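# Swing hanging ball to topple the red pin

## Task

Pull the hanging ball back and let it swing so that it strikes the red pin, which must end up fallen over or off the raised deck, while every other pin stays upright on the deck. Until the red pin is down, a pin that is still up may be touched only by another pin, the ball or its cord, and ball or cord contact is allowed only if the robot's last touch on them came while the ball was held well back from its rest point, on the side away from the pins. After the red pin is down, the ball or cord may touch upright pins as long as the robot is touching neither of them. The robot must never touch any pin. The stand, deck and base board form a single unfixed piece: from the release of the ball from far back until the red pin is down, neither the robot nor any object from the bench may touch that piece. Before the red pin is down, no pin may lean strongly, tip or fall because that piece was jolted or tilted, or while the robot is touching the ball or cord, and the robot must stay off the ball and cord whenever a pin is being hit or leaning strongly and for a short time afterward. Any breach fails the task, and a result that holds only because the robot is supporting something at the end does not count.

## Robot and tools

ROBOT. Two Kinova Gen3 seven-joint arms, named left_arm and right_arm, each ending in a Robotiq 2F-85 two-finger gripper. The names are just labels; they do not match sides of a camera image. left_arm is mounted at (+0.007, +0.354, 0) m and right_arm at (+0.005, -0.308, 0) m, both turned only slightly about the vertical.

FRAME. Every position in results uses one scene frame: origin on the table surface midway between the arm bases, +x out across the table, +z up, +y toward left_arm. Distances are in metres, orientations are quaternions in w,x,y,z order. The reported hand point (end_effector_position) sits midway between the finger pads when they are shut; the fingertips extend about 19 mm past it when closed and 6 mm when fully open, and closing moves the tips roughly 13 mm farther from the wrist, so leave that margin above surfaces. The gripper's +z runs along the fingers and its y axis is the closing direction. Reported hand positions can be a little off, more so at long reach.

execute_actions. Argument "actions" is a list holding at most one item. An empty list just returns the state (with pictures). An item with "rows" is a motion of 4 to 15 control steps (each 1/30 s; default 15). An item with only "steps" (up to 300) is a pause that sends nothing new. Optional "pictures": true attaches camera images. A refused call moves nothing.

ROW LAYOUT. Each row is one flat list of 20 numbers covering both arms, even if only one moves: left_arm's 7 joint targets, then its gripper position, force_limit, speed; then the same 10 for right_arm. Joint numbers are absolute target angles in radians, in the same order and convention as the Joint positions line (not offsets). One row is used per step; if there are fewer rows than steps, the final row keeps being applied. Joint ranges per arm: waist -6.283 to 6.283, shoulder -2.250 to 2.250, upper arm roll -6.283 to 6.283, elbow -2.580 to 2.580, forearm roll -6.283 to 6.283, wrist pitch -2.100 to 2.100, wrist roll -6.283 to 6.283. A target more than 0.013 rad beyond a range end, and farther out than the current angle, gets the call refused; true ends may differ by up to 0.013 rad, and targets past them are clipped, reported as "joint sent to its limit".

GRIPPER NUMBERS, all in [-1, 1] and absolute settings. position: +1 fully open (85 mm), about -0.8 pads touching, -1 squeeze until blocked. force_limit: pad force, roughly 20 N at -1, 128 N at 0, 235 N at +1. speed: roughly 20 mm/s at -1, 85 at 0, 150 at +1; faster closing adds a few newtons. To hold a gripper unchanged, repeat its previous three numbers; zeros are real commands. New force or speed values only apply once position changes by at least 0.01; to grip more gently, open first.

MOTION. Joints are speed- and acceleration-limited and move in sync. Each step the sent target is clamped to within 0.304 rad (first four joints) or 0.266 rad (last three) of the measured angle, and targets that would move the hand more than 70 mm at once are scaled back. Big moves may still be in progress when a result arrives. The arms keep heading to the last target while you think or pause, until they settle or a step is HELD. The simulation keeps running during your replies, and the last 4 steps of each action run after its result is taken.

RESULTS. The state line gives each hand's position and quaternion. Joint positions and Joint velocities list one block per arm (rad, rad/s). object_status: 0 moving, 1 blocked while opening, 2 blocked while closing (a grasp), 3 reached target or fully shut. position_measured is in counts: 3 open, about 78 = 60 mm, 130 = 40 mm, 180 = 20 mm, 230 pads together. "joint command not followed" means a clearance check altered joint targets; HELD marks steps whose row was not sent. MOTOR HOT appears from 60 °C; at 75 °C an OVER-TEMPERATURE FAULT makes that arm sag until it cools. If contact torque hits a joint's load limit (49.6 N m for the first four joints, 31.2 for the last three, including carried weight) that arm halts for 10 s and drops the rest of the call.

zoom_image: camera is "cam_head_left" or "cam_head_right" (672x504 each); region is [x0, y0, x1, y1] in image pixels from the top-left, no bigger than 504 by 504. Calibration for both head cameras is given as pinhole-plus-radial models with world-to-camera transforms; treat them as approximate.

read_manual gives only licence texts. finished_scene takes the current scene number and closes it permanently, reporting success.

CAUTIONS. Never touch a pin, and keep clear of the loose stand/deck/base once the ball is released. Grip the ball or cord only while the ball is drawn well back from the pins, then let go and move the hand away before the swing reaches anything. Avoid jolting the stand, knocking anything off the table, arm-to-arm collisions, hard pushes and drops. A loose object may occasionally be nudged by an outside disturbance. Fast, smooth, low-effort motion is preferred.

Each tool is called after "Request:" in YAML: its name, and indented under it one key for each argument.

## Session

Request:
execute_actions:
  actions: []

Request:
zoom_image:
  camera: "cam_head_left"
  region: [220,0,472,200]

Request:
zoom_image:
  camera: "cam_head_right"
  region: [220,0,472,200]

Scene clock: 0.00 s of 3800.00 s.
left_arm: end_effector_position=(+0.0172, +0.1630, +0.2521) position_measured=3 object_status=3 end_effector_quat_wxyz=(+0.161, +0.500, +0.838, +0.149) | right_arm: end_effector_position=(+0.3467, -0.7347, +0.2436) position_measured=3 object_status=3 end_effector_quat_wxyz=(+0.216, +0.176, +0.919, +0.280)
Joint positions: left_arm=[ 1.774 -0.039  0.049  2.187 -0.373  1.277  2.625] | right_arm=[ 1.4    0.799 -0.308  1.123 -0.477  1.47   2.409]
Joint velocities: left_arm=[-0.     0.    -0.     0.    -0.    -0.001  0.   ] | right_arm=[ 0.    -0.001  0.    -0.     0.    -0.     0.   ]
Motor temperatures (°C, as the motors report them): left_arm=[36 32 30 30 36 39 41] | right_arm=[33 30 27 28 33 37 45]

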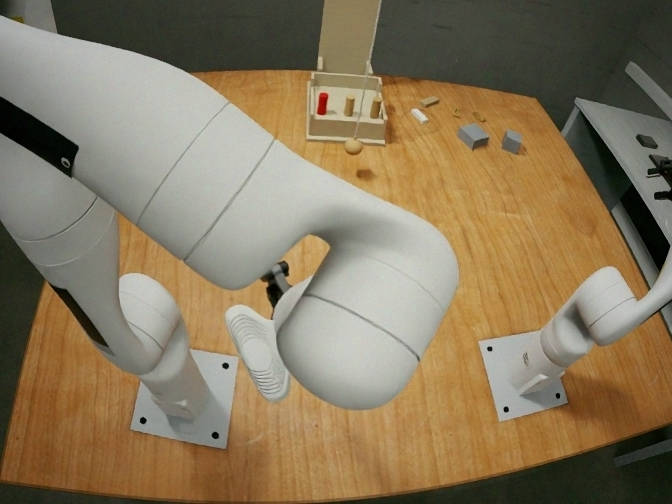

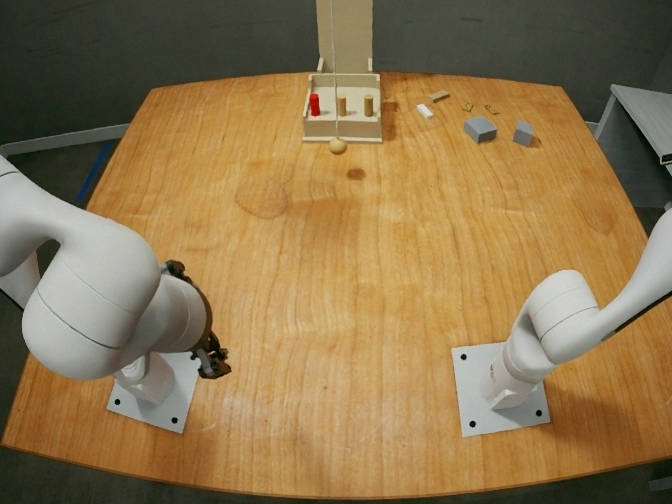

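Region (220, 0, 472, 200) of cam_head_left's 672x504 image, scaled by 2.000, with more detail than that image has; it fills the top 400 rows of this view, and the rest is white.

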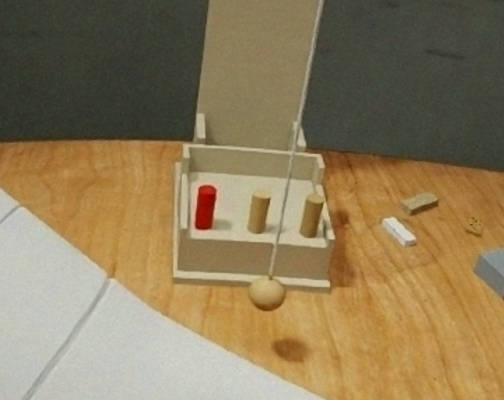

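Region (220, 0, 472, 200) of cam_head_right's 672x504 image, scaled by 2.000, with more detail than that image has; it fills the top 400 rows of this view, and the rest is white.

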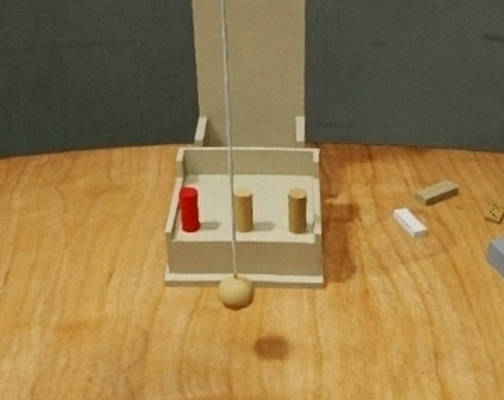

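Request:
execute_actions:
  actions:
    - {"rows":[[0.3,-0.039,0.049,2.187,-0.373,1.277,2.625,1,0,0,0.5,0.2,0,1.8,0,0.6,1.57,1,-1,1]]}

Request:
execute_actions:
  actions:
    - {"steps":45}

Request:
execute_actions:
  actions:
    - {"rows":[[0.3,-0.039,0.049,2.187,-0.373,1.277,2.625,1,0,0,-0.532,0.25,0,2.53,0,-0.6,1.57,1,-1,1]]}

Request:
execute_actions:
  actions:
    - {"steps":45}

Request:
execute_actions:
  actions:
    - {"rows":[[0.3,-0.039,0.049,2.187,-0.373,1.277,2.625,1,0,0,-0.532,0.88,0,2.515,0,-1.357,1.57,1,-1,1]]}

Request:
execute_actions:
  actions:
    - {"steps":25}
  pictures: true

Scene clock: 0.73 s of 3800.00 s.
left_arm: end_effector_position=(+0.0726, +0.1742, +0.2521) position_measured=3 object_status=3 end_effector_quat_wxyz=(+0.137, +0.370, +0.903, +0.171) | right_arm: end_effector_position=(+0.3201, -0.7032, +0.2462) position_measured=3 object_status=3 end_effector_quat_wxyz=(+0.092, +0.232, +0.965, +0.087)
Joint positions: left_arm=[ 1.476 -0.039  0.049  2.187 -0.373  1.277  2.625] | right_arm=[ 1.102  0.504 -0.085  1.41  -0.226  1.219  2.159]
Joint velocities: left_arm=[-1.324  0.002 -0.004 -0.    -0.     0.    -0.   ] | right_arm=[-1.328 -1.326  0.565  1.328  1.172 -1.173 -1.173]
Motor temperatures (°C, as the motors report them): left_arm=[36 32 30 30 36 39 41] | right_arm=[33 30 27 28 33 37 45]
Steps of this call (steps 1 to 11: nothing new was sent; steps 12 to 22: the first 11 steps of this action). Readings (joint positions | what the end effector reports):
12: left_arm=[1.773 -0.039 0.049 2.187 -0.373 1.277 2.625] | right_arm=[1.398 0.797 -0.307 1.124 -0.476 1.469 2.408] | left_arm position_measured=3 object_status=3 | right_arm position_measured=3 object_status=3
13: left_arm=[1.765 -0.039 0.050 2.187 -0.373 1.277 2.625] | right_arm=[1.391 0.790 -0.301 1.130 -0.471 1.465 2.404] | left_arm position_measured=3 object_status=3 | right_arm position_measured=3 object_status=3
15: left_arm=[1.734 -0.039 0.050 2.187 -0.373 1.277 2.625] | right_arm=[1.360 0.760 -0.274 1.157 -0.448 1.441 2.381] | left_arm position_measured=3 object_status=3 | right_arm position_measured=3 object_status=3
19: left_arm=[1.608 -0.039 0.050 2.187 -0.373 1.277 2.625] | right_arm=[1.234 0.635 -0.161 1.279 -0.342 1.335 2.275] | left_arm position_measured=3 object_status=3 | right_arm position_measured=3 object_status=3
22: the state above

Scene clock: 2.23 s of 3800.00 s.
left_arm: end_effector_position=(+0.1974, +0.3457, +0.2521) position_measured=3 object_status=3 end_effector_quat_wxyz=(+0.019, -0.193, +0.956, +0.218) | right_arm: end_effector_position=(+0.4704, -0.5630, +0.2996) position_measured=3 object_status=3 end_effector_quat_wxyz=(+0.261, +0.217, +0.939, -0.060)
Joint positions: left_arm=[ 0.3   -0.039  0.049  2.187 -0.373  1.277  2.625] | right_arm=[ 0.5   0.2  -0.    1.8  -0.    0.6   1.57]
Joint velocities: left_arm=[-0.001  0.    -0.    -0.001  0.     0.001 -0.   ] | right_arm=[-0. -0.  0.  0.  0. -0.  0.]
Motor temperatures (°C, as the motors report them): left_arm=[36 32 30 30 36 39 41] | right_arm=[33 30 27 28 33 37 45]
Kept back: nothing.
Steps of this call (steps 1 to 4: the last 4 steps of your previous action; steps 5 to 45: the robot went on to your last target). Readings (joint positions | what the end effector reports):
1: left_arm=[1.432 -0.039 0.049 2.187 -0.373 1.277 2.625] | right_arm=[1.058 0.459 -0.068 1.454 -0.187 1.180 2.120] | left_arm position_measured=3 object_status=3 | right_arm position_measured=3 object_status=3
2: left_arm=[1.387 -0.039 0.049 2.187 -0.373 1.277 2.625] | right_arm=[1.015 0.417 -0.055 1.497 -0.152 1.142 2.081] | left_arm position_measured=3 object_status=3 | right_arm position_measured=3 object_status=3
4: left_arm=[1.296 -0.039 0.049 2.187 -0.373 1.277 2.625] | right_arm=[0.935 0.348 -0.036 1.578 -0.099 1.070 2.009] | left_arm position_measured=3 object_status=3 | right_arm position_measured=3 object_status=3
8: left_arm=[1.113 -0.039 0.049 2.187 -0.373 1.277 2.625] | right_arm=[0.790 0.272 -0.016 1.690 -0.045 0.941 1.880] | left_arm position_measured=3 object_status=3 | right_arm position_measured=3 object_status=3
45: the state above

Scene clock: 2.60 s of 3800.00 s.
left_arm: end_effector_position=(+0.1974, +0.3458, +0.2521) position_measured=3 object_status=3 end_effector_quat_wxyz=(+0.019, -0.193, +0.956, +0.218) | right_arm: end_effector_position=(+0.4750, -0.4500, +0.2282) position_measured=3 object_status=3 end_effector_quat_wxyz=(+0.241, +0.118, +0.963, -0.030)
Joint positions: left_arm=[ 0.3   -0.039  0.049  2.187 -0.373  1.277  2.625] | right_arm=[0.287 0.226 0.001 2.002 0.    0.422 1.57 ]
Joint velocities: left_arm=[-0.002  0.     0.    -0.     0.     0.    -0.   ] | right_arm=[-0.766  0.07  -0.002  0.759 -0.001 -0.668 -0.   ]
Motor temperatures (°C, as the motors report them): left_arm=[36 32 30 30 36 39 41] | right_arm=[33 30 27 28 33 37 45]
Steps of this call (steps 1 to 11: the first 11 steps of this action). Readings (joint positions | what the end effector reports):
1: left_arm=[0.300 -0.039 0.049 2.187 -0.373 1.277 2.625] | right_arm=[0.498 0.200 0.000 1.801 0.000 0.599 1.570] | left_arm position_measured=3 object_status=3 | right_arm position_measured=3 object_status=3
2: left_arm=[0.300 -0.039 0.049 2.187 -0.373 1.277 2.625] | right_arm=[0.491 0.201 0.002 1.806 0.001 0.594 1.570] | left_arm position_measured=3 object_status=3 | right_arm position_measured=3 object_status=3
4: left_arm=[0.300 -0.039 0.049 2.187 -0.373 1.277 2.625] | right_arm=[0.461 0.205 0.003 1.833 0.001 0.571 1.570] | left_arm position_measured=3 object_status=3 | right_arm position_measured=3 object_status=3
8: left_arm=[0.300 -0.039 0.049 2.187 -0.373 1.277 2.625] | right_arm=[0.363 0.219 0.001 1.927 0.000 0.488 1.570] | left_arm position_measured=3 object_status=3 | right_arm position_measured=3 object_status=3
11: the state above

Scene clock: 4.10 s of 3800.00 s.
left_arm: end_effector_position=(+0.1974, +0.3458, +0.2521) position_measured=3 object_status=3 end_effector_quat_wxyz=(+0.019, -0.193, +0.956, +0.218) | right_arm: end_effector_position=(+0.4131, -0.0721, +0.2203) position_measured=3 object_status=3 end_effector_quat_wxyz=(+0.443, -0.252, +0.850, +0.132)
Joint positions: left_arm=[ 0.3   -0.039  0.049  2.187 -0.373  1.277  2.625] | right_arm=[-0.532  0.25  -0.     2.53   0.    -0.6    1.57 ]
Joint velocities: left_arm=[-0.001 -0.    -0.    -0.    -0.001 -0.    -0.   ] | right_arm=[-0.002  0.002  0.    -0.     0.     0.001 -0.   ]
Motor temperatures (°C, as the motors report them): left_arm=[36 32 30 30 36 39 41] | right_arm=[33 30 27 28 33 37 45]
Kept back: nothing.
Steps of this call (steps 1 to 4: the last 4 steps of your previous action; steps 5 to 45: the robot went on to your last target). Readings (joint positions | what the end effector reports):
1: left_arm=[0.300 -0.039 0.049 2.187 -0.373 1.277 2.625] | right_arm=[0.262 0.229 0.001 2.028 0.000 0.399 1.570] | left_arm position_measured=3 object_status=3 | right_arm position_measured=3 object_status=3
2: left_arm=[0.300 -0.039 0.049 2.187 -0.373 1.277 2.625] | right_arm=[0.236 0.231 0.001 2.053 0.000 0.376 1.570] | left_arm position_measured=3 object_status=3 | right_arm position_measured=3 object_status=3
4: left_arm=[0.300 -0.039 0.049 2.187 -0.373 1.277 2.625] | right_arm=[0.183 0.234 0.000 2.105 0.000 0.330 1.570] | left_arm position_measured=3 object_status=3 | right_arm position_measured=3 object_status=3
8: left_arm=[0.300 -0.039 0.049 2.187 -0.373 1.277 2.625] | right_arm=[0.074 0.240 -0.000 2.213 0.000 0.236 1.570] | left_arm position_measured=3 object_status=3 | right_arm position_measured=3 object_status=3
45: the state above

Scene clock: 4.47 s of 3800.00 s.
left_arm: end_effector_position=(+0.1974, +0.3458, +0.2521) position_measured=3 object_status=3 end_effector_quat_wxyz=(+0.019, -0.193, +0.956, +0.218) | right_arm: end_effector_position=(+0.4306, -0.0605, +0.1450) position_measured=3 object_status=3 end_effector_quat_wxyz=(+0.429, -0.254, +0.857, +0.128)
Joint positions: left_arm=[ 0.3   -0.039  0.049  2.187 -0.373  1.277  2.625] | right_arm=[-0.532  0.543 -0.     2.519  0.    -0.847  1.57 ]
Joint velocities: left_arm=[ 0.     0.     0.    -0.     0.001  0.    -0.   ] | right_arm=[-0.001  1.257  0.    -0.029  0.    -1.118 -0.   ]
Motor temperatures (°C, as the motors report them): left_arm=[36 32 30 30 36 39 41] | right_arm=[33 30 27 28 33 37 45]
Steps of this call (steps 1 to 11: the first 11 steps of this action). Readings (joint positions | what the end effector reports):
1: left_arm=[0.300 -0.039 0.049 2.187 -0.373 1.277 2.625] | right_arm=[-0.532 0.252 -0.000 2.530 0.000 -0.601 1.570] | left_arm position_measured=3 object_status=3 | right_arm position_measured=3 object_status=3
2: left_arm=[0.300 -0.039 0.049 2.187 -0.373 1.277 2.625] | right_arm=[-0.532 0.259 0.000 2.530 0.000 -0.606 1.570] | left_arm position_measured=3 object_status=3 | right_arm position_measured=3 object_status=3
4: left_arm=[0.300 -0.039 0.049 2.187 -0.373 1.277 2.625] | right_arm=[-0.532 0.289 0.000 2.528 -0.000 -0.629 1.570] | left_arm position_measured=3 object_status=3 | right_arm position_measured=3 object_status=3
8: left_arm=[0.300 -0.039 0.049 2.187 -0.373 1.277 2.625] | right_arm=[-0.532 0.415 0.000 2.522 -0.000 -0.735 1.570] | left_arm position_measured=3 object_status=3 | right_arm position_measured=3 object_status=3
11: the state above

Scene clock: 5.30 s of 3800.00 s.
left_arm: end_effector_position=(+0.1974, +0.3458, +0.2521) position_measured=3 object_status=3 end_effector_quat_wxyz=(+0.019, -0.193, +0.956, +0.218) | right_arm: end_effector_position=(+0.4573, -0.0431, +0.1086) position_measured=3 object_status=3 end_effector_quat_wxyz=(+0.503, -0.242, +0.816, +0.150)
Joint positions: left_arm=[ 0.3   -0.039  0.049  2.187 -0.373  1.277  2.625] | right_arm=[-0.532  0.88  -0.     2.515 -0.    -1.357  1.57 ]
Joint velocities: left_arm=[ 0.001  0.    -0.     0.     0.001 -0.001 -0.   ] | right_arm=[-0.     0.004  0.001 -0.     0.     0.    -0.   ]
Motor temperatures (°C, as the motors report them): left_arm=[36 32 30 30 36 39 41] | right_arm=[33 30 27 28 33 37 45]
Kept back: nothing.
Steps of this call (steps 1 to 4: the last 4 steps of your previous action; steps 5 to 25: the robot went on to your last target). Readings (joint positions | what the end effector reports):
1: left_arm=[0.300 -0.039 0.049 2.187 -0.373 1.277 2.625] | right_arm=[-0.532 0.585 -0.000 2.518 0.000 -0.885 1.570] | left_arm position_measured=3 object_status=3 | right_arm position_measured=3 object_status=3
2: left_arm=[0.300 -0.039 0.049 2.187 -0.373 1.277 2.625] | right_arm=[-0.532 0.627 -0.000 2.517 0.000 -0.922 1.570] | left_arm position_measured=3 object_status=3 | right_arm position_measured=3 object_status=3
4: left_arm=[0.300 -0.039 0.049 2.187 -0.373 1.277 2.625] | right_arm=[-0.532 0.708 -0.000 2.516 -0.000 -1.000 1.570] | left_arm position_measured=3 object_status=3 | right_arm position_measured=3 object_status=3
8: left_arm=[0.300 -0.039 0.049 2.187 -0.373 1.277 2.625] | right_arm=[-0.532 0.808 -0.000 2.516 0.000 -1.162 1.570] | left_arm position_measured=3 object_status=3 | right_arm position_measured=3 object_status=3
25: the state above

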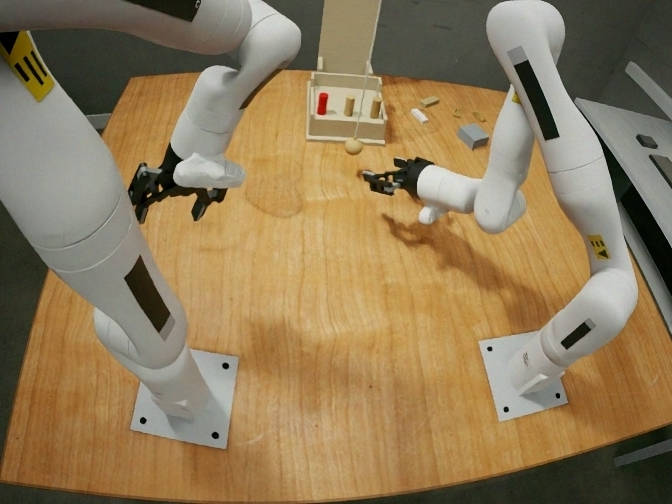

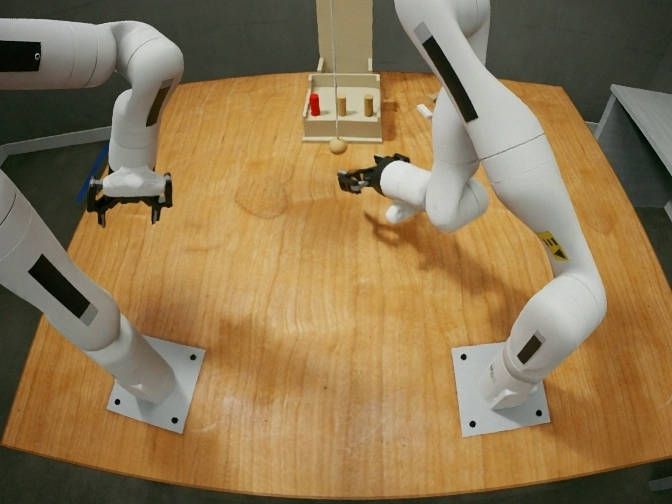

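Request:
execute_actions:
  actions:
    - {"rows":[[0.3,-0.039,0.049,2.187,-0.373,1.277,2.625,1,0,0,-0.525,0.935,0,2.18,0,-1.11,1.57,1,-1,1]]}

Request:
execute_actions:
  actions:
    - {"steps":12}
  pictures: true

Request:
execute_actions:
  actions:
    - {"rows":[[0.3,-0.039,0.049,2.187,-0.373,1.277,2.625,1,0,0,-0.525,0.935,0,2.18,0,-1.11,1.57,-1,-1,-0.3]]}

Request:
execute_actions:
  actions:
    - {"steps":20}
  pictures: true

Request:
zoom_image:
  camera: "cam_head_left"
  region: [290,80,430,200]

Scene clock: 5.87 s of 3800.00 s.
left_arm: end_effector_position=(+0.1974, +0.3458, +0.2521) position_measured=3 object_status=3 end_effector_quat_wxyz=(+0.019, -0.193, +0.956, +0.218) | right_arm: end_effector_position=(+0.5269, -0.0017, +0.0902) position_measured=3 object_status=3 end_effector_quat_wxyz=(+0.512, -0.238, +0.812, +0.151)
Joint positions: left_arm=[ 0.3   -0.039  0.049  2.187 -0.373  1.277  2.625] | right_arm=[-0.527  0.923 -0.     2.256 -0.    -1.163  1.57 ]
Joint velocities: left_arm=[-0.001 -0.    -0.     0.    -0.001  0.001  0.   ] | right_arm=[ 0.014  0.116  0.001 -0.852 -0.     0.6    0.   ]
Motor temperatures (°C, as the motors report them): left_arm=[36 32 30 30 36 39 41] | right_arm=[33 30 27 28 33 37 45]
Steps of this call (steps 1 to 6: the robot went on to your last target; steps 7 to 17: the first 11 steps of this action). Readings (joint positions | what the end effector reports):
7: left_arm=[0.300 -0.039 0.049 2.187 -0.373 1.277 2.625] | right_arm=[-0.532 0.880 -0.000 2.514 0.000 -1.356 1.570] | left_arm position_measured=3 object_status=3 | right_arm position_measured=3 object_status=3
8: left_arm=[0.300 -0.039 0.049 2.187 -0.373 1.277 2.625] | right_arm=[-0.532 0.881 0.000 2.509 0.000 -1.352 1.570] | left_arm position_measured=3 object_status=3 | right_arm position_measured=3 object_status=3
10: left_arm=[0.300 -0.039 0.049 2.187 -0.373 1.277 2.625] | right_arm=[-0.531 0.887 0.000 2.482 0.000 -1.330 1.570] | left_arm position_measured=3 object_status=3 | right_arm position_measured=3 object_status=3
14: left_arm=[0.300 -0.039 0.049 2.187 -0.373 1.277 2.625] | right_arm=[-0.528 0.908 0.000 2.361 0.000 -1.237 1.570] | left_arm position_measured=3 object_status=3 | right_arm position_measured=3 object_status=3
17: the state above

Scene clock: 6.27 s of 3800.00 s.
left_arm: end_effector_position=(+0.1974, +0.3458, +0.2521) position_measured=3 object_status=3 end_effector_quat_wxyz=(+0.019, -0.193, +0.956, +0.218) | right_arm: end_effector_position=(+0.5482, +0.0109, +0.0896) position_measured=3 object_status=3 end_effector_quat_wxyz=(+0.516, -0.237, +0.809, +0.152)
Joint positions: left_arm=[ 0.3   -0.039  0.049  2.187 -0.373  1.277  2.625] | right_arm=[-0.525  0.935  0.     2.18  -0.    -1.11   1.57 ]
Joint velocities: left_arm=[-0.002 -0.     0.     0.     0.     0.    -0.001] | right_arm=[ 0.     0.002 -0.001 -0.001 -0.    -0.    -0.   ]
Motor temperatures (°C, as the motors report them): left_arm=[36 32 30 30 36 39 41] | right_arm=[33 30 27 28 33 37 45]
Kept back: nothing.
Steps of this call (steps 1 to 4: the last 4 steps of your previous action; steps 5 to 12: the robot went on to your last target). Readings (joint positions | what the end effector reports):
1: left_arm=[0.300 -0.039 0.049 2.187 -0.373 1.277 2.625] | right_arm=[-0.526 0.927 -0.000 2.230 -0.000 -1.145 1.570] | left_arm position_measured=3 object_status=3 | right_arm position_measured=3 object_status=3
2: left_arm=[0.300 -0.039 0.049 2.187 -0.373 1.277 2.625] | right_arm=[-0.526 0.930 -0.000 2.210 -0.000 -1.131 1.570] | left_arm position_measured=3 object_status=3 | right_arm position_measured=3 object_status=3
4: left_arm=[0.300 -0.039 0.049 2.187 -0.373 1.277 2.625] | right_arm=[-0.525 0.933 -0.000 2.186 -0.000 -1.114 1.570] | left_arm position_measured=3 object_status=3 | right_arm position_measured=3 object_status=3
8: left_arm=[0.300 -0.039 0.049 2.187 -0.373 1.277 2.625] | right_arm=[-0.525 0.934 -0.000 2.180 -0.000 -1.110 1.570] | left_arm position_measured=3 object_status=3 | right_arm position_measured=3 object_status=3
12: the state above

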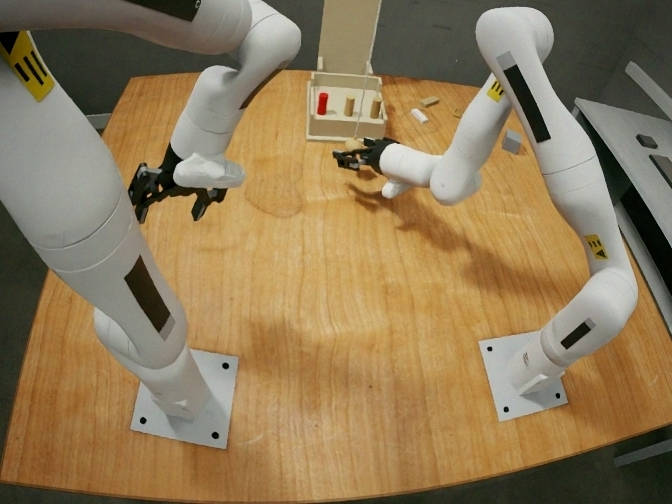

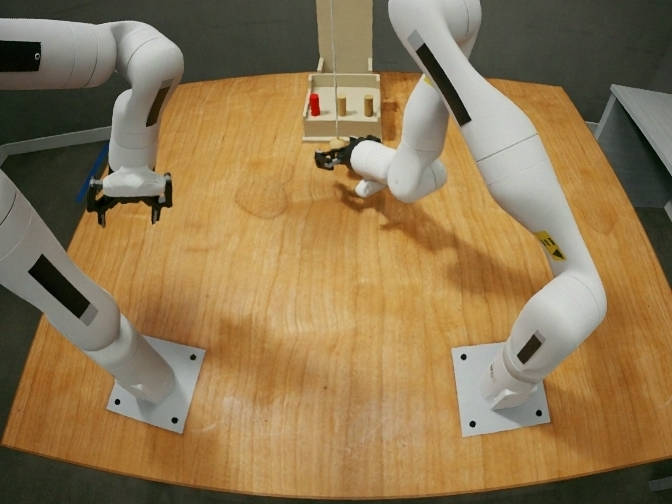

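Scene clock: 6.63 s of 3800.00 s.
left_arm: end_effector_position=(+0.1974, +0.3458, +0.2521) position_measured=3 object_status=3 end_effector_quat_wxyz=(+0.019, -0.193, +0.956, +0.218) | right_arm: end_effector_position=(+0.5482, +0.0109, +0.0895) position_measured=51 object_status=0 end_effector_quat_wxyz=(+0.516, -0.237, +0.809, +0.152)
Joint positions: left_arm=[ 0.3   -0.039  0.049  2.187 -0.373  1.277  2.625] | right_arm=[-0.525  0.935  0.     2.18  -0.    -1.11   1.57 ]
Joint velocities: left_arm=[-0.     0.     0.    -0.    -0.     0.001  0.   ] | right_arm=[-0.001  0.001 -0.     0.    -0.    -0.     0.   ]
Motor temperatures (°C, as the motors report them): left_arm=[36 32 30 30 36 39 41] | right_arm=[33 30 27 28 33 37 45]
Steps of this call (steps 1 to 11: the first 11 steps of this action). Readings (joint positions | what the end effector reports):
1: left_arm=[0.300 -0.039 0.049 2.187 -0.373 1.277 2.625] | right_arm=[-0.525 0.935 0.000 2.180 -0.000 -1.110 1.570] | left_arm position_measured=3 object_status=3 | right_arm position_measured=3 object_status=0
2: left_arm=[0.300 -0.039 0.049 2.187 -0.373 1.277 2.625] | right_arm=[-0.525 0.935 0.000 2.180 -0.000 -1.110 1.570] | left_arm position_measured=3 object_status=3 | right_arm position_measured=4 object_status=0
4: left_arm=[0.300 -0.039 0.049 2.187 -0.373 1.277 2.625] | right_arm=[-0.525 0.935 0.000 2.180 -0.000 -1.110 1.570] | left_arm position_measured=3 object_status=3 | right_arm position_measured=12 object_status=0
8: left_arm=[0.300 -0.039 0.049 2.187 -0.373 1.277 2.625] | right_arm=[-0.525 0.935 0.000 2.180 -0.000 -1.110 1.570] | left_arm position_measured=3 object_status=3 | right_arm position_measured=34 object_status=0
11: the state above

Scene clock: 7.30 s of 3800.00 s.
left_arm: end_effector_position=(+0.1974, +0.3458, +0.2521) position_measured=3 object_status=3 end_effector_quat_wxyz=(+0.019, -0.193, +0.956, +0.218) | right_arm: end_effector_position=(+0.5482, +0.0109, +0.0895) position_measured=125 object_status=2 end_effector_quat_wxyz=(+0.516, -0.237, +0.809, +0.152)
Joint positions: left_arm=[ 0.3   -0.039  0.049  2.187 -0.373  1.277  2.625] | right_arm=[-0.525  0.935  0.     2.18  -0.    -1.11   1.57 ]
Joint velocities: left_arm=[ 0.     0.001 -0.    -0.     0.    -0.001  0.   ] | right_arm=[ 0.    -0.002  0.001  0.    -0.    -0.     0.   ]
Motor temperatures (°C, as the motors report them): left_arm=[36 32 30 30 36 39 41] | right_arm=[33 30 27 28 33 37 45]
Kept back: nothing.
Steps of this call (steps 1 to 4: the last 4 steps of your previous action; steps 5 to 15: the robot went on to your last target; steps 16 to 20: nothing new was sent). Readings (joint positions | what the end effector reports):
1: left_arm=[0.300 -0.039 0.049 2.187 -0.373 1.277 2.625] | right_arm=[-0.525 0.935 0.000 2.180 -0.000 -1.110 1.570] | left_arm position_measured=3 object_status=3 | right_arm position_measured=57 object_status=0
2: left_arm=[0.300 -0.039 0.049 2.187 -0.373 1.277 2.625] | right_arm=[-0.525 0.935 -0.000 2.180 -0.000 -1.110 1.570] | left_arm position_measured=3 object_status=3 | right_arm position_measured=63 object_status=0
4: left_arm=[0.300 -0.039 0.049 2.187 -0.373 1.277 2.625] | right_arm=[-0.525 0.935 0.000 2.180 -0.000 -1.110 1.570] | left_arm position_measured=3 object_status=3 | right_arm position_measured=74 object_status=0
8: left_arm=[0.300 -0.039 0.049 2.187 -0.373 1.277 2.625] | right_arm=[-0.525 0.935 0.000 2.180 -0.000 -1.110 1.570] | left_arm position_measured=3 object_status=3 | right_arm position_measured=97 object_status=0
20: the state above
All arms were judged still, so your last target was given up. Only a new action makes them travel on or press farther. Fingers that are still opening or closing keep moving.

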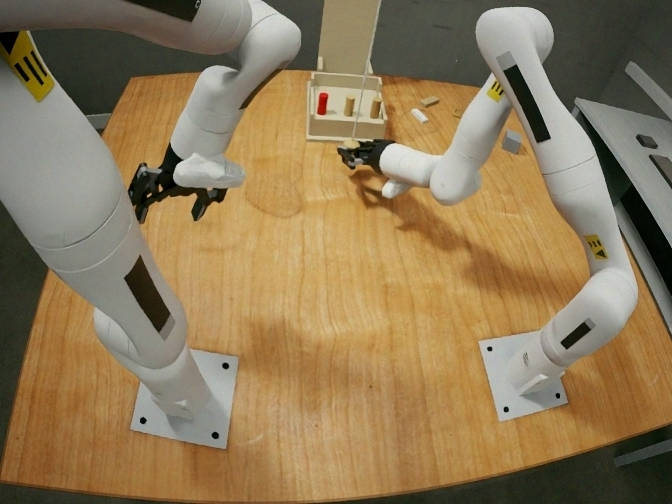

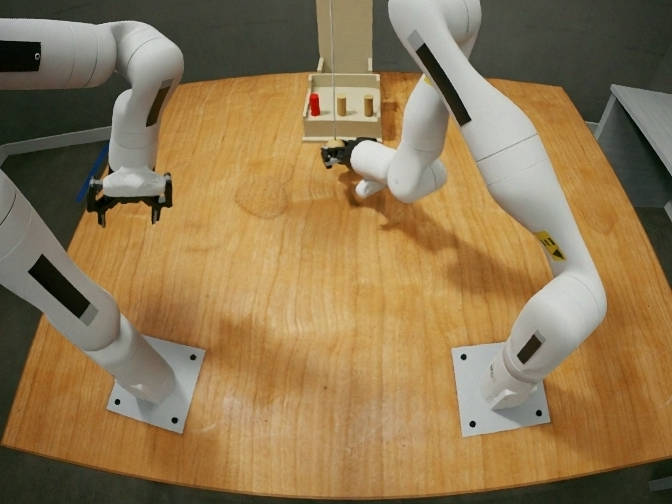

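Region (290, 80, 430, 200) of cam_head_left's 672x504 image, scaled by 3.600, with more detail than that image has; it fills the top 432 rows of this view, and the rest is white.

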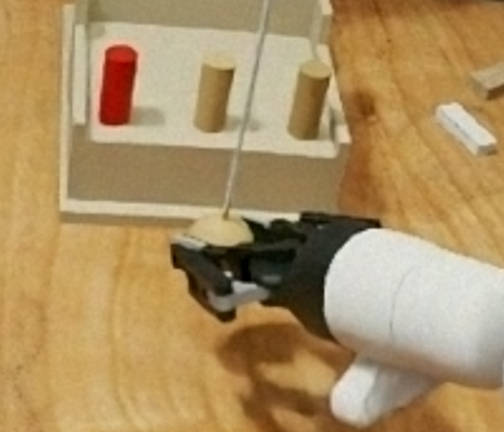

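Request:
execute_actions:
  actions:
    - {"rows":[[0.3,-0.039,0.049,2.187,-0.373,1.277,2.625,1,0,0,-0.555,0.71,0,2.3,0,-0.85,1.57,-1,-1,-0.3]],"steps":10}

Request:
execute_actions:
  actions:
    - {"rows":[[0.3,-0.039,0.049,2.187,-0.373,1.277,2.625,1,0,0,-0.585,0.48,0,2.42,0,-0.58,1.57,-1,-1,-0.3]],"steps":10}

Request:
execute_actions:
  actions:
    - {"rows":[[0.3,-0.039,0.049,2.187,-0.373,1.277,2.625,1,0,0,-0.613,0.26,0,2.534,0,-0.31,1.57,-1,-1,-0.3]]}

Request:
execute_actions:
  actions:
    - {"steps":15}

Request:
execute_actions:
  actions:
    - {"rows":[[0.3,-0.039,0.049,2.187,-0.373,1.277,2.625,1,0,0,-0.613,0.26,0,2.534,0,-0.31,1.57,1,-1,1]],"steps":9}

Request:
execute_actions:
  actions:
    - {"rows":[[0.3,-0.039,0.049,2.187,-0.373,1.277,2.625,1,0,0,-0.45,0.15,0,2.534,0,0.18,1.57,1,-1,1]]}

Request:
execute_actions:
  actions:
    - {"steps":90}
  pictures: true

Scene clock: 7.90 s of 3800.00 s.
left_arm: end_effector_position=(+0.1974, +0.3458, +0.2521) position_measured=3 object_status=3 end_effector_quat_wxyz=(+0.019, -0.193, +0.956, +0.218) | right_arm: end_effector_position=(+0.5308, +0.0083, +0.1061) position_measured=125 object_status=2 end_effector_quat_wxyz=(+0.496, -0.245, +0.820, +0.149)
Joint positions: left_arm=[ 0.3   -0.039  0.049  2.187 -0.373  1.277  2.625] | right_arm=[-0.537  0.844  0.     2.225 -0.    -1.015  1.57 ]
Joint velocities: left_arm=[ 0.001  0.    -0.    -0.    -0.001  0.001 -0.   ] | right_arm=[-0.126 -0.942 -0.001  0.483  0.     1.05  -0.   ]
Motor temperatures (°C, as the motors report them): left_arm=[36 32 30 30 36 39 41] | right_arm=[33 30 27 28 33 37 45]
Steps of this call (steps 1 to 12: nothing new was sent; steps 13 to 18: the first 6 steps of this action). Readings (joint positions | what the end effector reports):
13: left_arm=[0.300 -0.039 0.049 2.187 -0.373 1.277 2.625] | right_arm=[-0.525 0.933 0.000 2.181 -0.000 -1.109 1.570] | left_arm position_measured=3 object_status=3 | right_arm position_measured=125 object_status=2
14: left_arm=[0.300 -0.039 0.049 2.187 -0.373 1.277 2.625] | right_arm=[-0.526 0.927 0.000 2.184 -0.000 -1.102 1.570] | left_arm position_measured=3 object_status=3 | right_arm position_measured=125 object_status=2
16: left_arm=[0.300 -0.039 0.049 2.187 -0.373 1.277 2.625] | right_arm=[-0.530 0.896 0.000 2.198 -0.000 -1.072 1.570] | left_arm position_measured=3 object_status=3 | right_arm position_measured=125 object_status=2
18: the state above

Scene clock: 8.23 s of 3800.00 s.
left_arm: end_effector_position=(+0.1974, +0.3458, +0.2521) position_measured=3 object_status=3 end_effector_quat_wxyz=(+0.019, -0.193, +0.956, +0.218) | right_arm: end_effector_position=(+0.4573, -0.0175, +0.1355) position_measured=125 object_status=2 end_effector_quat_wxyz=(+0.416, -0.273, +0.857, +0.133)
Joint positions: left_arm=[ 0.3   -0.039  0.049  2.187 -0.373  1.277  2.625] | right_arm=[-0.572  0.582 -0.     2.365  0.    -0.709  1.57 ]
Joint velocities: left_arm=[ 0.002 -0.     0.     0.    -0.    -0.    -0.   ] | right_arm=[-0.12  -0.931 -0.003  0.502  0.002  1.179 -0.   ]
Motor temperatures (°C, as the motors report them): left_arm=[36 32 30 30 36 39 41] | right_arm=[33 30 27 28 33 37 45]
Steps of this call (steps 1 to 4: the last 4 steps of your previous action; steps 5 to 10: the first 6 steps of this action). Readings (joint positions | what the end effector reports):
5: left_arm=[0.300 -0.039 0.049 2.187 -0.373 1.277 2.625] | right_arm=[-0.553 0.727 -0.000 2.292 0.000 -0.867 1.570] | left_arm position_measured=3 object_status=3 | right_arm position_measured=125 object_status=2
6: left_arm=[0.300 -0.039 0.049 2.187 -0.373 1.277 2.625] | right_arm=[-0.556 0.707 -0.000 2.303 -0.000 -0.845 1.570] | left_arm position_measured=3 object_status=3 | right_arm position_measured=125 object_status=2
8: left_arm=[0.300 -0.039 0.049 2.187 -0.373 1.277 2.625] | right_arm=[-0.563 0.648 0.000 2.331 -0.000 -0.786 1.570] | left_arm position_measured=3 object_status=3 | right_arm position_measured=125 object_status=2
10: the state above

Scene clock: 8.73 s of 3800.00 s.
left_arm: end_effector_position=(+0.1974, +0.3458, +0.2521) position_measured=3 object_status=3 end_effector_quat_wxyz=(+0.019, -0.193, +0.956, +0.218) | right_arm: end_effector_position=(+0.3425, -0.0794, +0.1462) position_measured=125 object_status=2 end_effector_quat_wxyz=(+0.304, -0.305, +0.897, +0.104)
Joint positions: left_arm=[ 0.3   -0.039  0.049  2.187 -0.373  1.277  2.625] | right_arm=[-0.611  0.273 -0.     2.531  0.    -0.317  1.57 ]
Joint velocities: left_arm=[-0.     0.     0.    -0.001  0.    -0.001 -0.   ] | right_arm=[-0.02  -0.167  0.001  0.116 -0.     0.273 -0.   ]
Motor temperatures (°C, as the motors report them): left_arm=[36 32 30 30 36 39 41] | right_arm=[33 30 27 28 33 37 45]
Steps of this call (steps 1 to 4: the last 4 steps of your previous action; steps 5 to 15: the first 11 steps of this action). Readings (joint positions | what the end effector reports):
5: left_arm=[0.300 -0.039 0.049 2.187 -0.373 1.277 2.625] | right_arm=[-0.584 0.490 -0.000 2.418 0.000 -0.584 1.570] | left_arm position_measured=3 object_status=3 | right_arm position_measured=125 object_status=2
6: left_arm=[0.300 -0.039 0.049 2.187 -0.373 1.277 2.625] | right_arm=[-0.586 0.475 0.000 2.425 -0.000 -0.569 1.570] | left_arm position_measured=3 object_status=3 | right_arm position_measured=125 object_status=2
8: left_arm=[0.300 -0.039 0.049 2.187 -0.373 1.277 2.625] | right_arm=[-0.592 0.427 0.000 2.446 -0.000 -0.521 1.570] | left_arm position_measured=3 object_status=3 | right_arm position_measured=125 object_status=2
12: left_arm=[0.300 -0.039 0.049 2.187 -0.373 1.277 2.625] | right_arm=[-0.606 0.313 -0.000 2.506 0.000 -0.376 1.570] | left_arm position_measured=3 object_status=3 | right_arm position_measured=125 object_status=2
15: the state above

Scene clock: 9.23 s of 3800.00 s.
left_arm: end_effector_position=(+0.1974, +0.3458, +0.2521) position_measured=3 object_status=3 end_effector_quat_wxyz=(+0.019, -0.193, +0.956, +0.218) | right_arm: end_effector_position=(+0.3410, -0.0796, +0.1493) position_measured=125 object_status=2 end_effector_quat_wxyz=(+0.305, -0.306, +0.896, +0.104)
Joint positions: left_arm=[ 0.3   -0.039  0.049  2.187 -0.373  1.277  2.625] | right_arm=[-0.613  0.26  -0.     2.534 -0.    -0.31   1.57 ]
Joint velocities: left_arm=[ 0.    -0.    -0.     0.     0.    -0.001 -0.   ] | right_arm=[-0.001 -0.002 -0.003  0.    -0.     0.001  0.   ]
Motor temperatures (°C, as the motors report them): left_arm=[36 32 30 30 36 39 41] | right_arm=[33 30 27 28 33 37 45]
Kept back: nothing.
Steps of this call (steps 1 to 4: the last 4 steps of your previous action; steps 5 to 15: the robot went on to your last target). Readings (joint positions | what the end effector reports):
1: left_arm=[0.300 -0.039 0.049 2.187 -0.373 1.277 2.625] | right_arm=[-0.612 0.270 -0.000 2.534 0.000 -0.311 1.570] | left_arm position_measured=3 object_status=3 | right_arm position_measured=125 object_status=2
2: left_arm=[0.300 -0.039 0.049 2.187 -0.373 1.277 2.625] | right_arm=[-0.612 0.269 -0.000 2.534 0.000 -0.310 1.570] | left_arm position_measured=3 object_status=3 | right_arm position_measured=125 object_status=2
4: left_arm=[0.300 -0.039 0.049 2.187 -0.373 1.277 2.625] | right_arm=[-0.612 0.265 0.000 2.534 -0.000 -0.310 1.570] | left_arm position_measured=3 object_status=3 | right_arm position_measured=125 object_status=2
8: left_arm=[0.300 -0.039 0.049 2.187 -0.373 1.277 2.625] | right_arm=[-0.613 0.262 0.000 2.534 -0.000 -0.310 1.570] | left_arm position_measured=3 object_status=3 | right_arm position_measured=125 object_status=2
15: the state above

Scene clock: 9.40 s of 3800.00 s.
left_arm: end_effector_position=(+0.1974, +0.3458, +0.2521) position_measured=3 object_status=3 end_effector_quat_wxyz=(+0.019, -0.193, +0.956, +0.218) | right_arm: end_effector_position=(+0.3411, -0.0796, +0.1494) position_measured=93 object_status=0 end_effector_quat_wxyz=(+0.305, -0.306, +0.896, +0.105)
Joint positions: left_arm=[ 0.3   -0.039  0.049  2.187 -0.373  1.277  2.625] | right_arm=[-0.613  0.26  -0.     2.534 -0.    -0.31   1.57 ]
Joint velocities: left_arm=[-0.001  0.    -0.     0.     0.001 -0.    -0.   ] | right_arm=[ 0.    -0.001 -0.    -0.001 -0.     0.     0.   ]
Motor temperatures (°C, as the motors report them): left_arm=[36 32 30 30 36 39 41] | right_arm=[33 30 27 28 33 37 45]
Steps of this call (steps 1 to 5: the first 5 steps of this action). Readings (joint positions | what the end effector reports):
1: left_arm=[0.300 -0.039 0.049 2.187 -0.373 1.277 2.625] | right_arm=[-0.613 0.260 -0.000 2.534 0.000 -0.310 1.570] | left_arm position_measured=3 object_status=3 | right_arm position_measured=125 object_status=0
2: left_arm=[0.300 -0.039 0.049 2.187 -0.373 1.277 2.625] | right_arm=[-0.613 0.260 -0.000 2.534 0.000 -0.310 1.570] | left_arm position_measured=3 object_status=3 | right_arm position_measured=123 object_status=0
4: left_arm=[0.300 -0.039 0.049 2.187 -0.373 1.277 2.625] | right_arm=[-0.613 0.260 -0.000 2.534 0.000 -0.310 1.570] | left_arm position_measured=3 object_status=3 | right_arm position_measured=105 object_status=0
5: the state above

Scene clock: 9.90 s of 3800.00 s.
left_arm: end_effector_position=(+0.1974, +0.3458, +0.2521) position_measured=3 object_status=3 end_effector_quat_wxyz=(+0.019, -0.193, +0.956, +0.218) | right_arm: end_effector_position=(+0.3036, -0.1637, +0.1301) position_measured=3 object_status=0 end_effector_quat_wxyz=(+0.200, -0.254, +0.945, +0.054)
Joint positions: left_arm=[ 0.3   -0.039  0.049  2.187 -0.373  1.277  2.625] | right_arm=[-0.48   0.17   0.     2.534 -0.     0.021  1.57 ]
Joint velocities: left_arm=[ 0.     0.    -0.     0.     0.001  0.001  0.   ] | right_arm=[ 0.235 -0.156 -0.007  0.003  0.     1.217  0.   ]
Motor temperatures (°C, as the motors report them): left_arm=[36 32 30 30 36 39 41] | right_arm=[33 30 27 28 33 37 45]
Steps of this call (steps 1 to 4: the last 4 steps of your previous action; steps 5 to 15: the first 11 steps of this action). Readings (joint positions | what the end effector reports):
5: left_arm=[0.300 -0.039 0.049 2.187 -0.373 1.277 2.625] | right_arm=[-0.611 0.259 -0.000 2.534 0.000 -0.309 1.570] | left_arm position_measured=3 object_status=3 | right_arm position_measured=28 object_status=0
6: left_arm=[0.300 -0.039 0.049 2.187 -0.373 1.277 2.625] | right_arm=[-0.604 0.254 -0.001 2.534 0.000 -0.300 1.570] | left_arm position_measured=3 object_status=3 | right_arm position_measured=17 object_status=0
8: left_arm=[0.300 -0.039 0.049 2.187 -0.373 1.277 2.625] | right_arm=[-0.573 0.233 -0.001 2.533 0.000 -0.257 1.570] | left_arm position_measured=3 object_status=3 | right_arm position_measured=7 object_status=0
12: left_arm=[0.300 -0.039 0.049 2.187 -0.373 1.277 2.625] | right_arm=[-0.507 0.188 0.001 2.533 -0.000 -0.101 1.570] | left_arm position_measured=3 object_status=3 | right_arm position_measured=3 object_status=0
15: the state above

Scene clock: 12.90 s of 3800.00 s.
left_arm: end_effector_position=(+0.1974, +0.3458, +0.2521) position_measured=3 object_status=3 end_effector_quat_wxyz=(+0.019, -0.193, +0.956, +0.218) | right_arm: end_effector_position=(+0.2695, -0.1934, +0.1194) position_measured=3 object_status=3 end_effector_quat_wxyz=(+0.134, -0.243, +0.960, +0.034)
Joint positions: left_arm=[ 0.3   -0.039  0.049  2.187 -0.373  1.277  2.625] | right_arm=[-0.45   0.15  -0.     2.534  0.     0.18   1.57 ]
Joint velocities: left_arm=[-0.001  0.     0.    -0.     0.001  0.001  0.   ] | right_arm=[ 0.     0.001  0.    -0.     0.     0.    -0.   ]
Motor temperatures (°C, as the motors report them): left_arm=[36 32 30 30 36 39 41] | right_arm=[33 30 27 28 33 37 45]
Kept back: nothing.
Steps of this call (steps 1 to 4: the last 4 steps of your previous action; steps 5 to 30: the robot went on to your last target; steps 31 to 90: nothing new was sent). Readings (joint positions | what the end effector reports):
1: left_arm=[0.300 -0.039 0.049 2.187 -0.373 1.277 2.625] | right_arm=[-0.473 0.165 0.000 2.534 0.000 0.061 1.570] | left_arm position_measured=3 object_status=3 | right_arm position_measured=3 object_status=0
2: left_arm=[0.300 -0.039 0.049 2.187 -0.373 1.277 2.625] | right_arm=[-0.465 0.160 0.000 2.534 0.000 0.102 1.570] | left_arm position_measured=3 object_status=3 | right_arm position_measured=3 object_status=0
4: left_arm=[0.300 -0.039 0.049 2.187 -0.373 1.277 2.625] | right_arm=[-0.456 0.154 0.000 2.535 0.000 0.161 1.570] | left_arm position_measured=3 object_status=3 | right_arm position_measured=3 object_status=3
8: left_arm=[0.300 -0.039 0.049 2.187 -0.373 1.277 2.625] | right_arm=[-0.452 0.152 0.000 2.535 0.000 0.180 1.570] | left_arm position_measured=3 object_status=3 | right_arm position_measured=3 object_status=3
90: the state above
All arms were judged still, so your last target was given up. Only a new action makes them travel on or press farther. Fingers that are still opening or closing keep moving.

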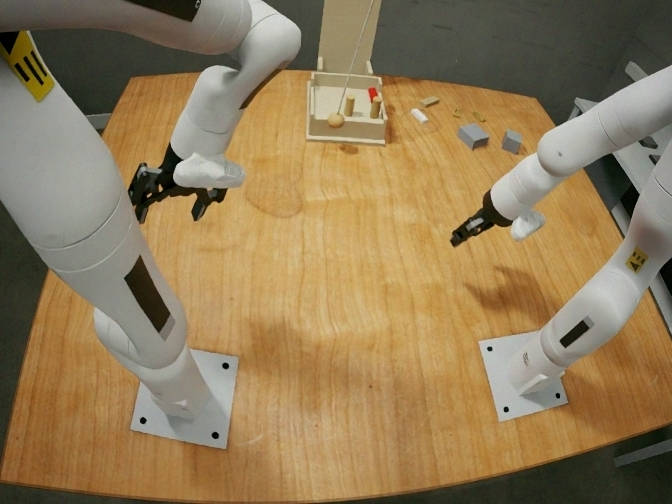

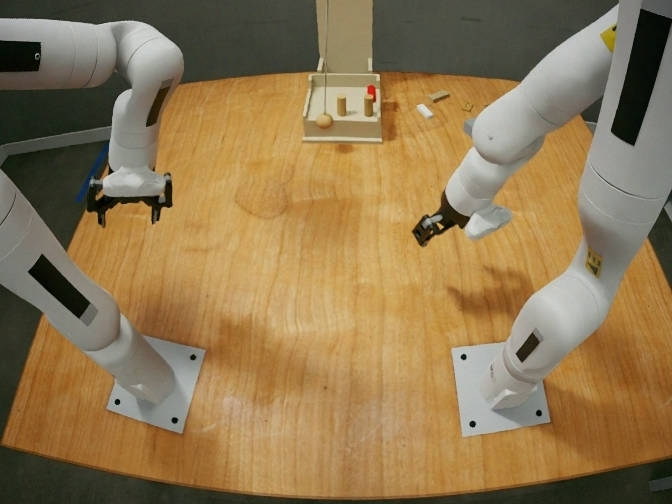

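Request:
finished_scene:
  scene: 2

The scene is finished: the task was done.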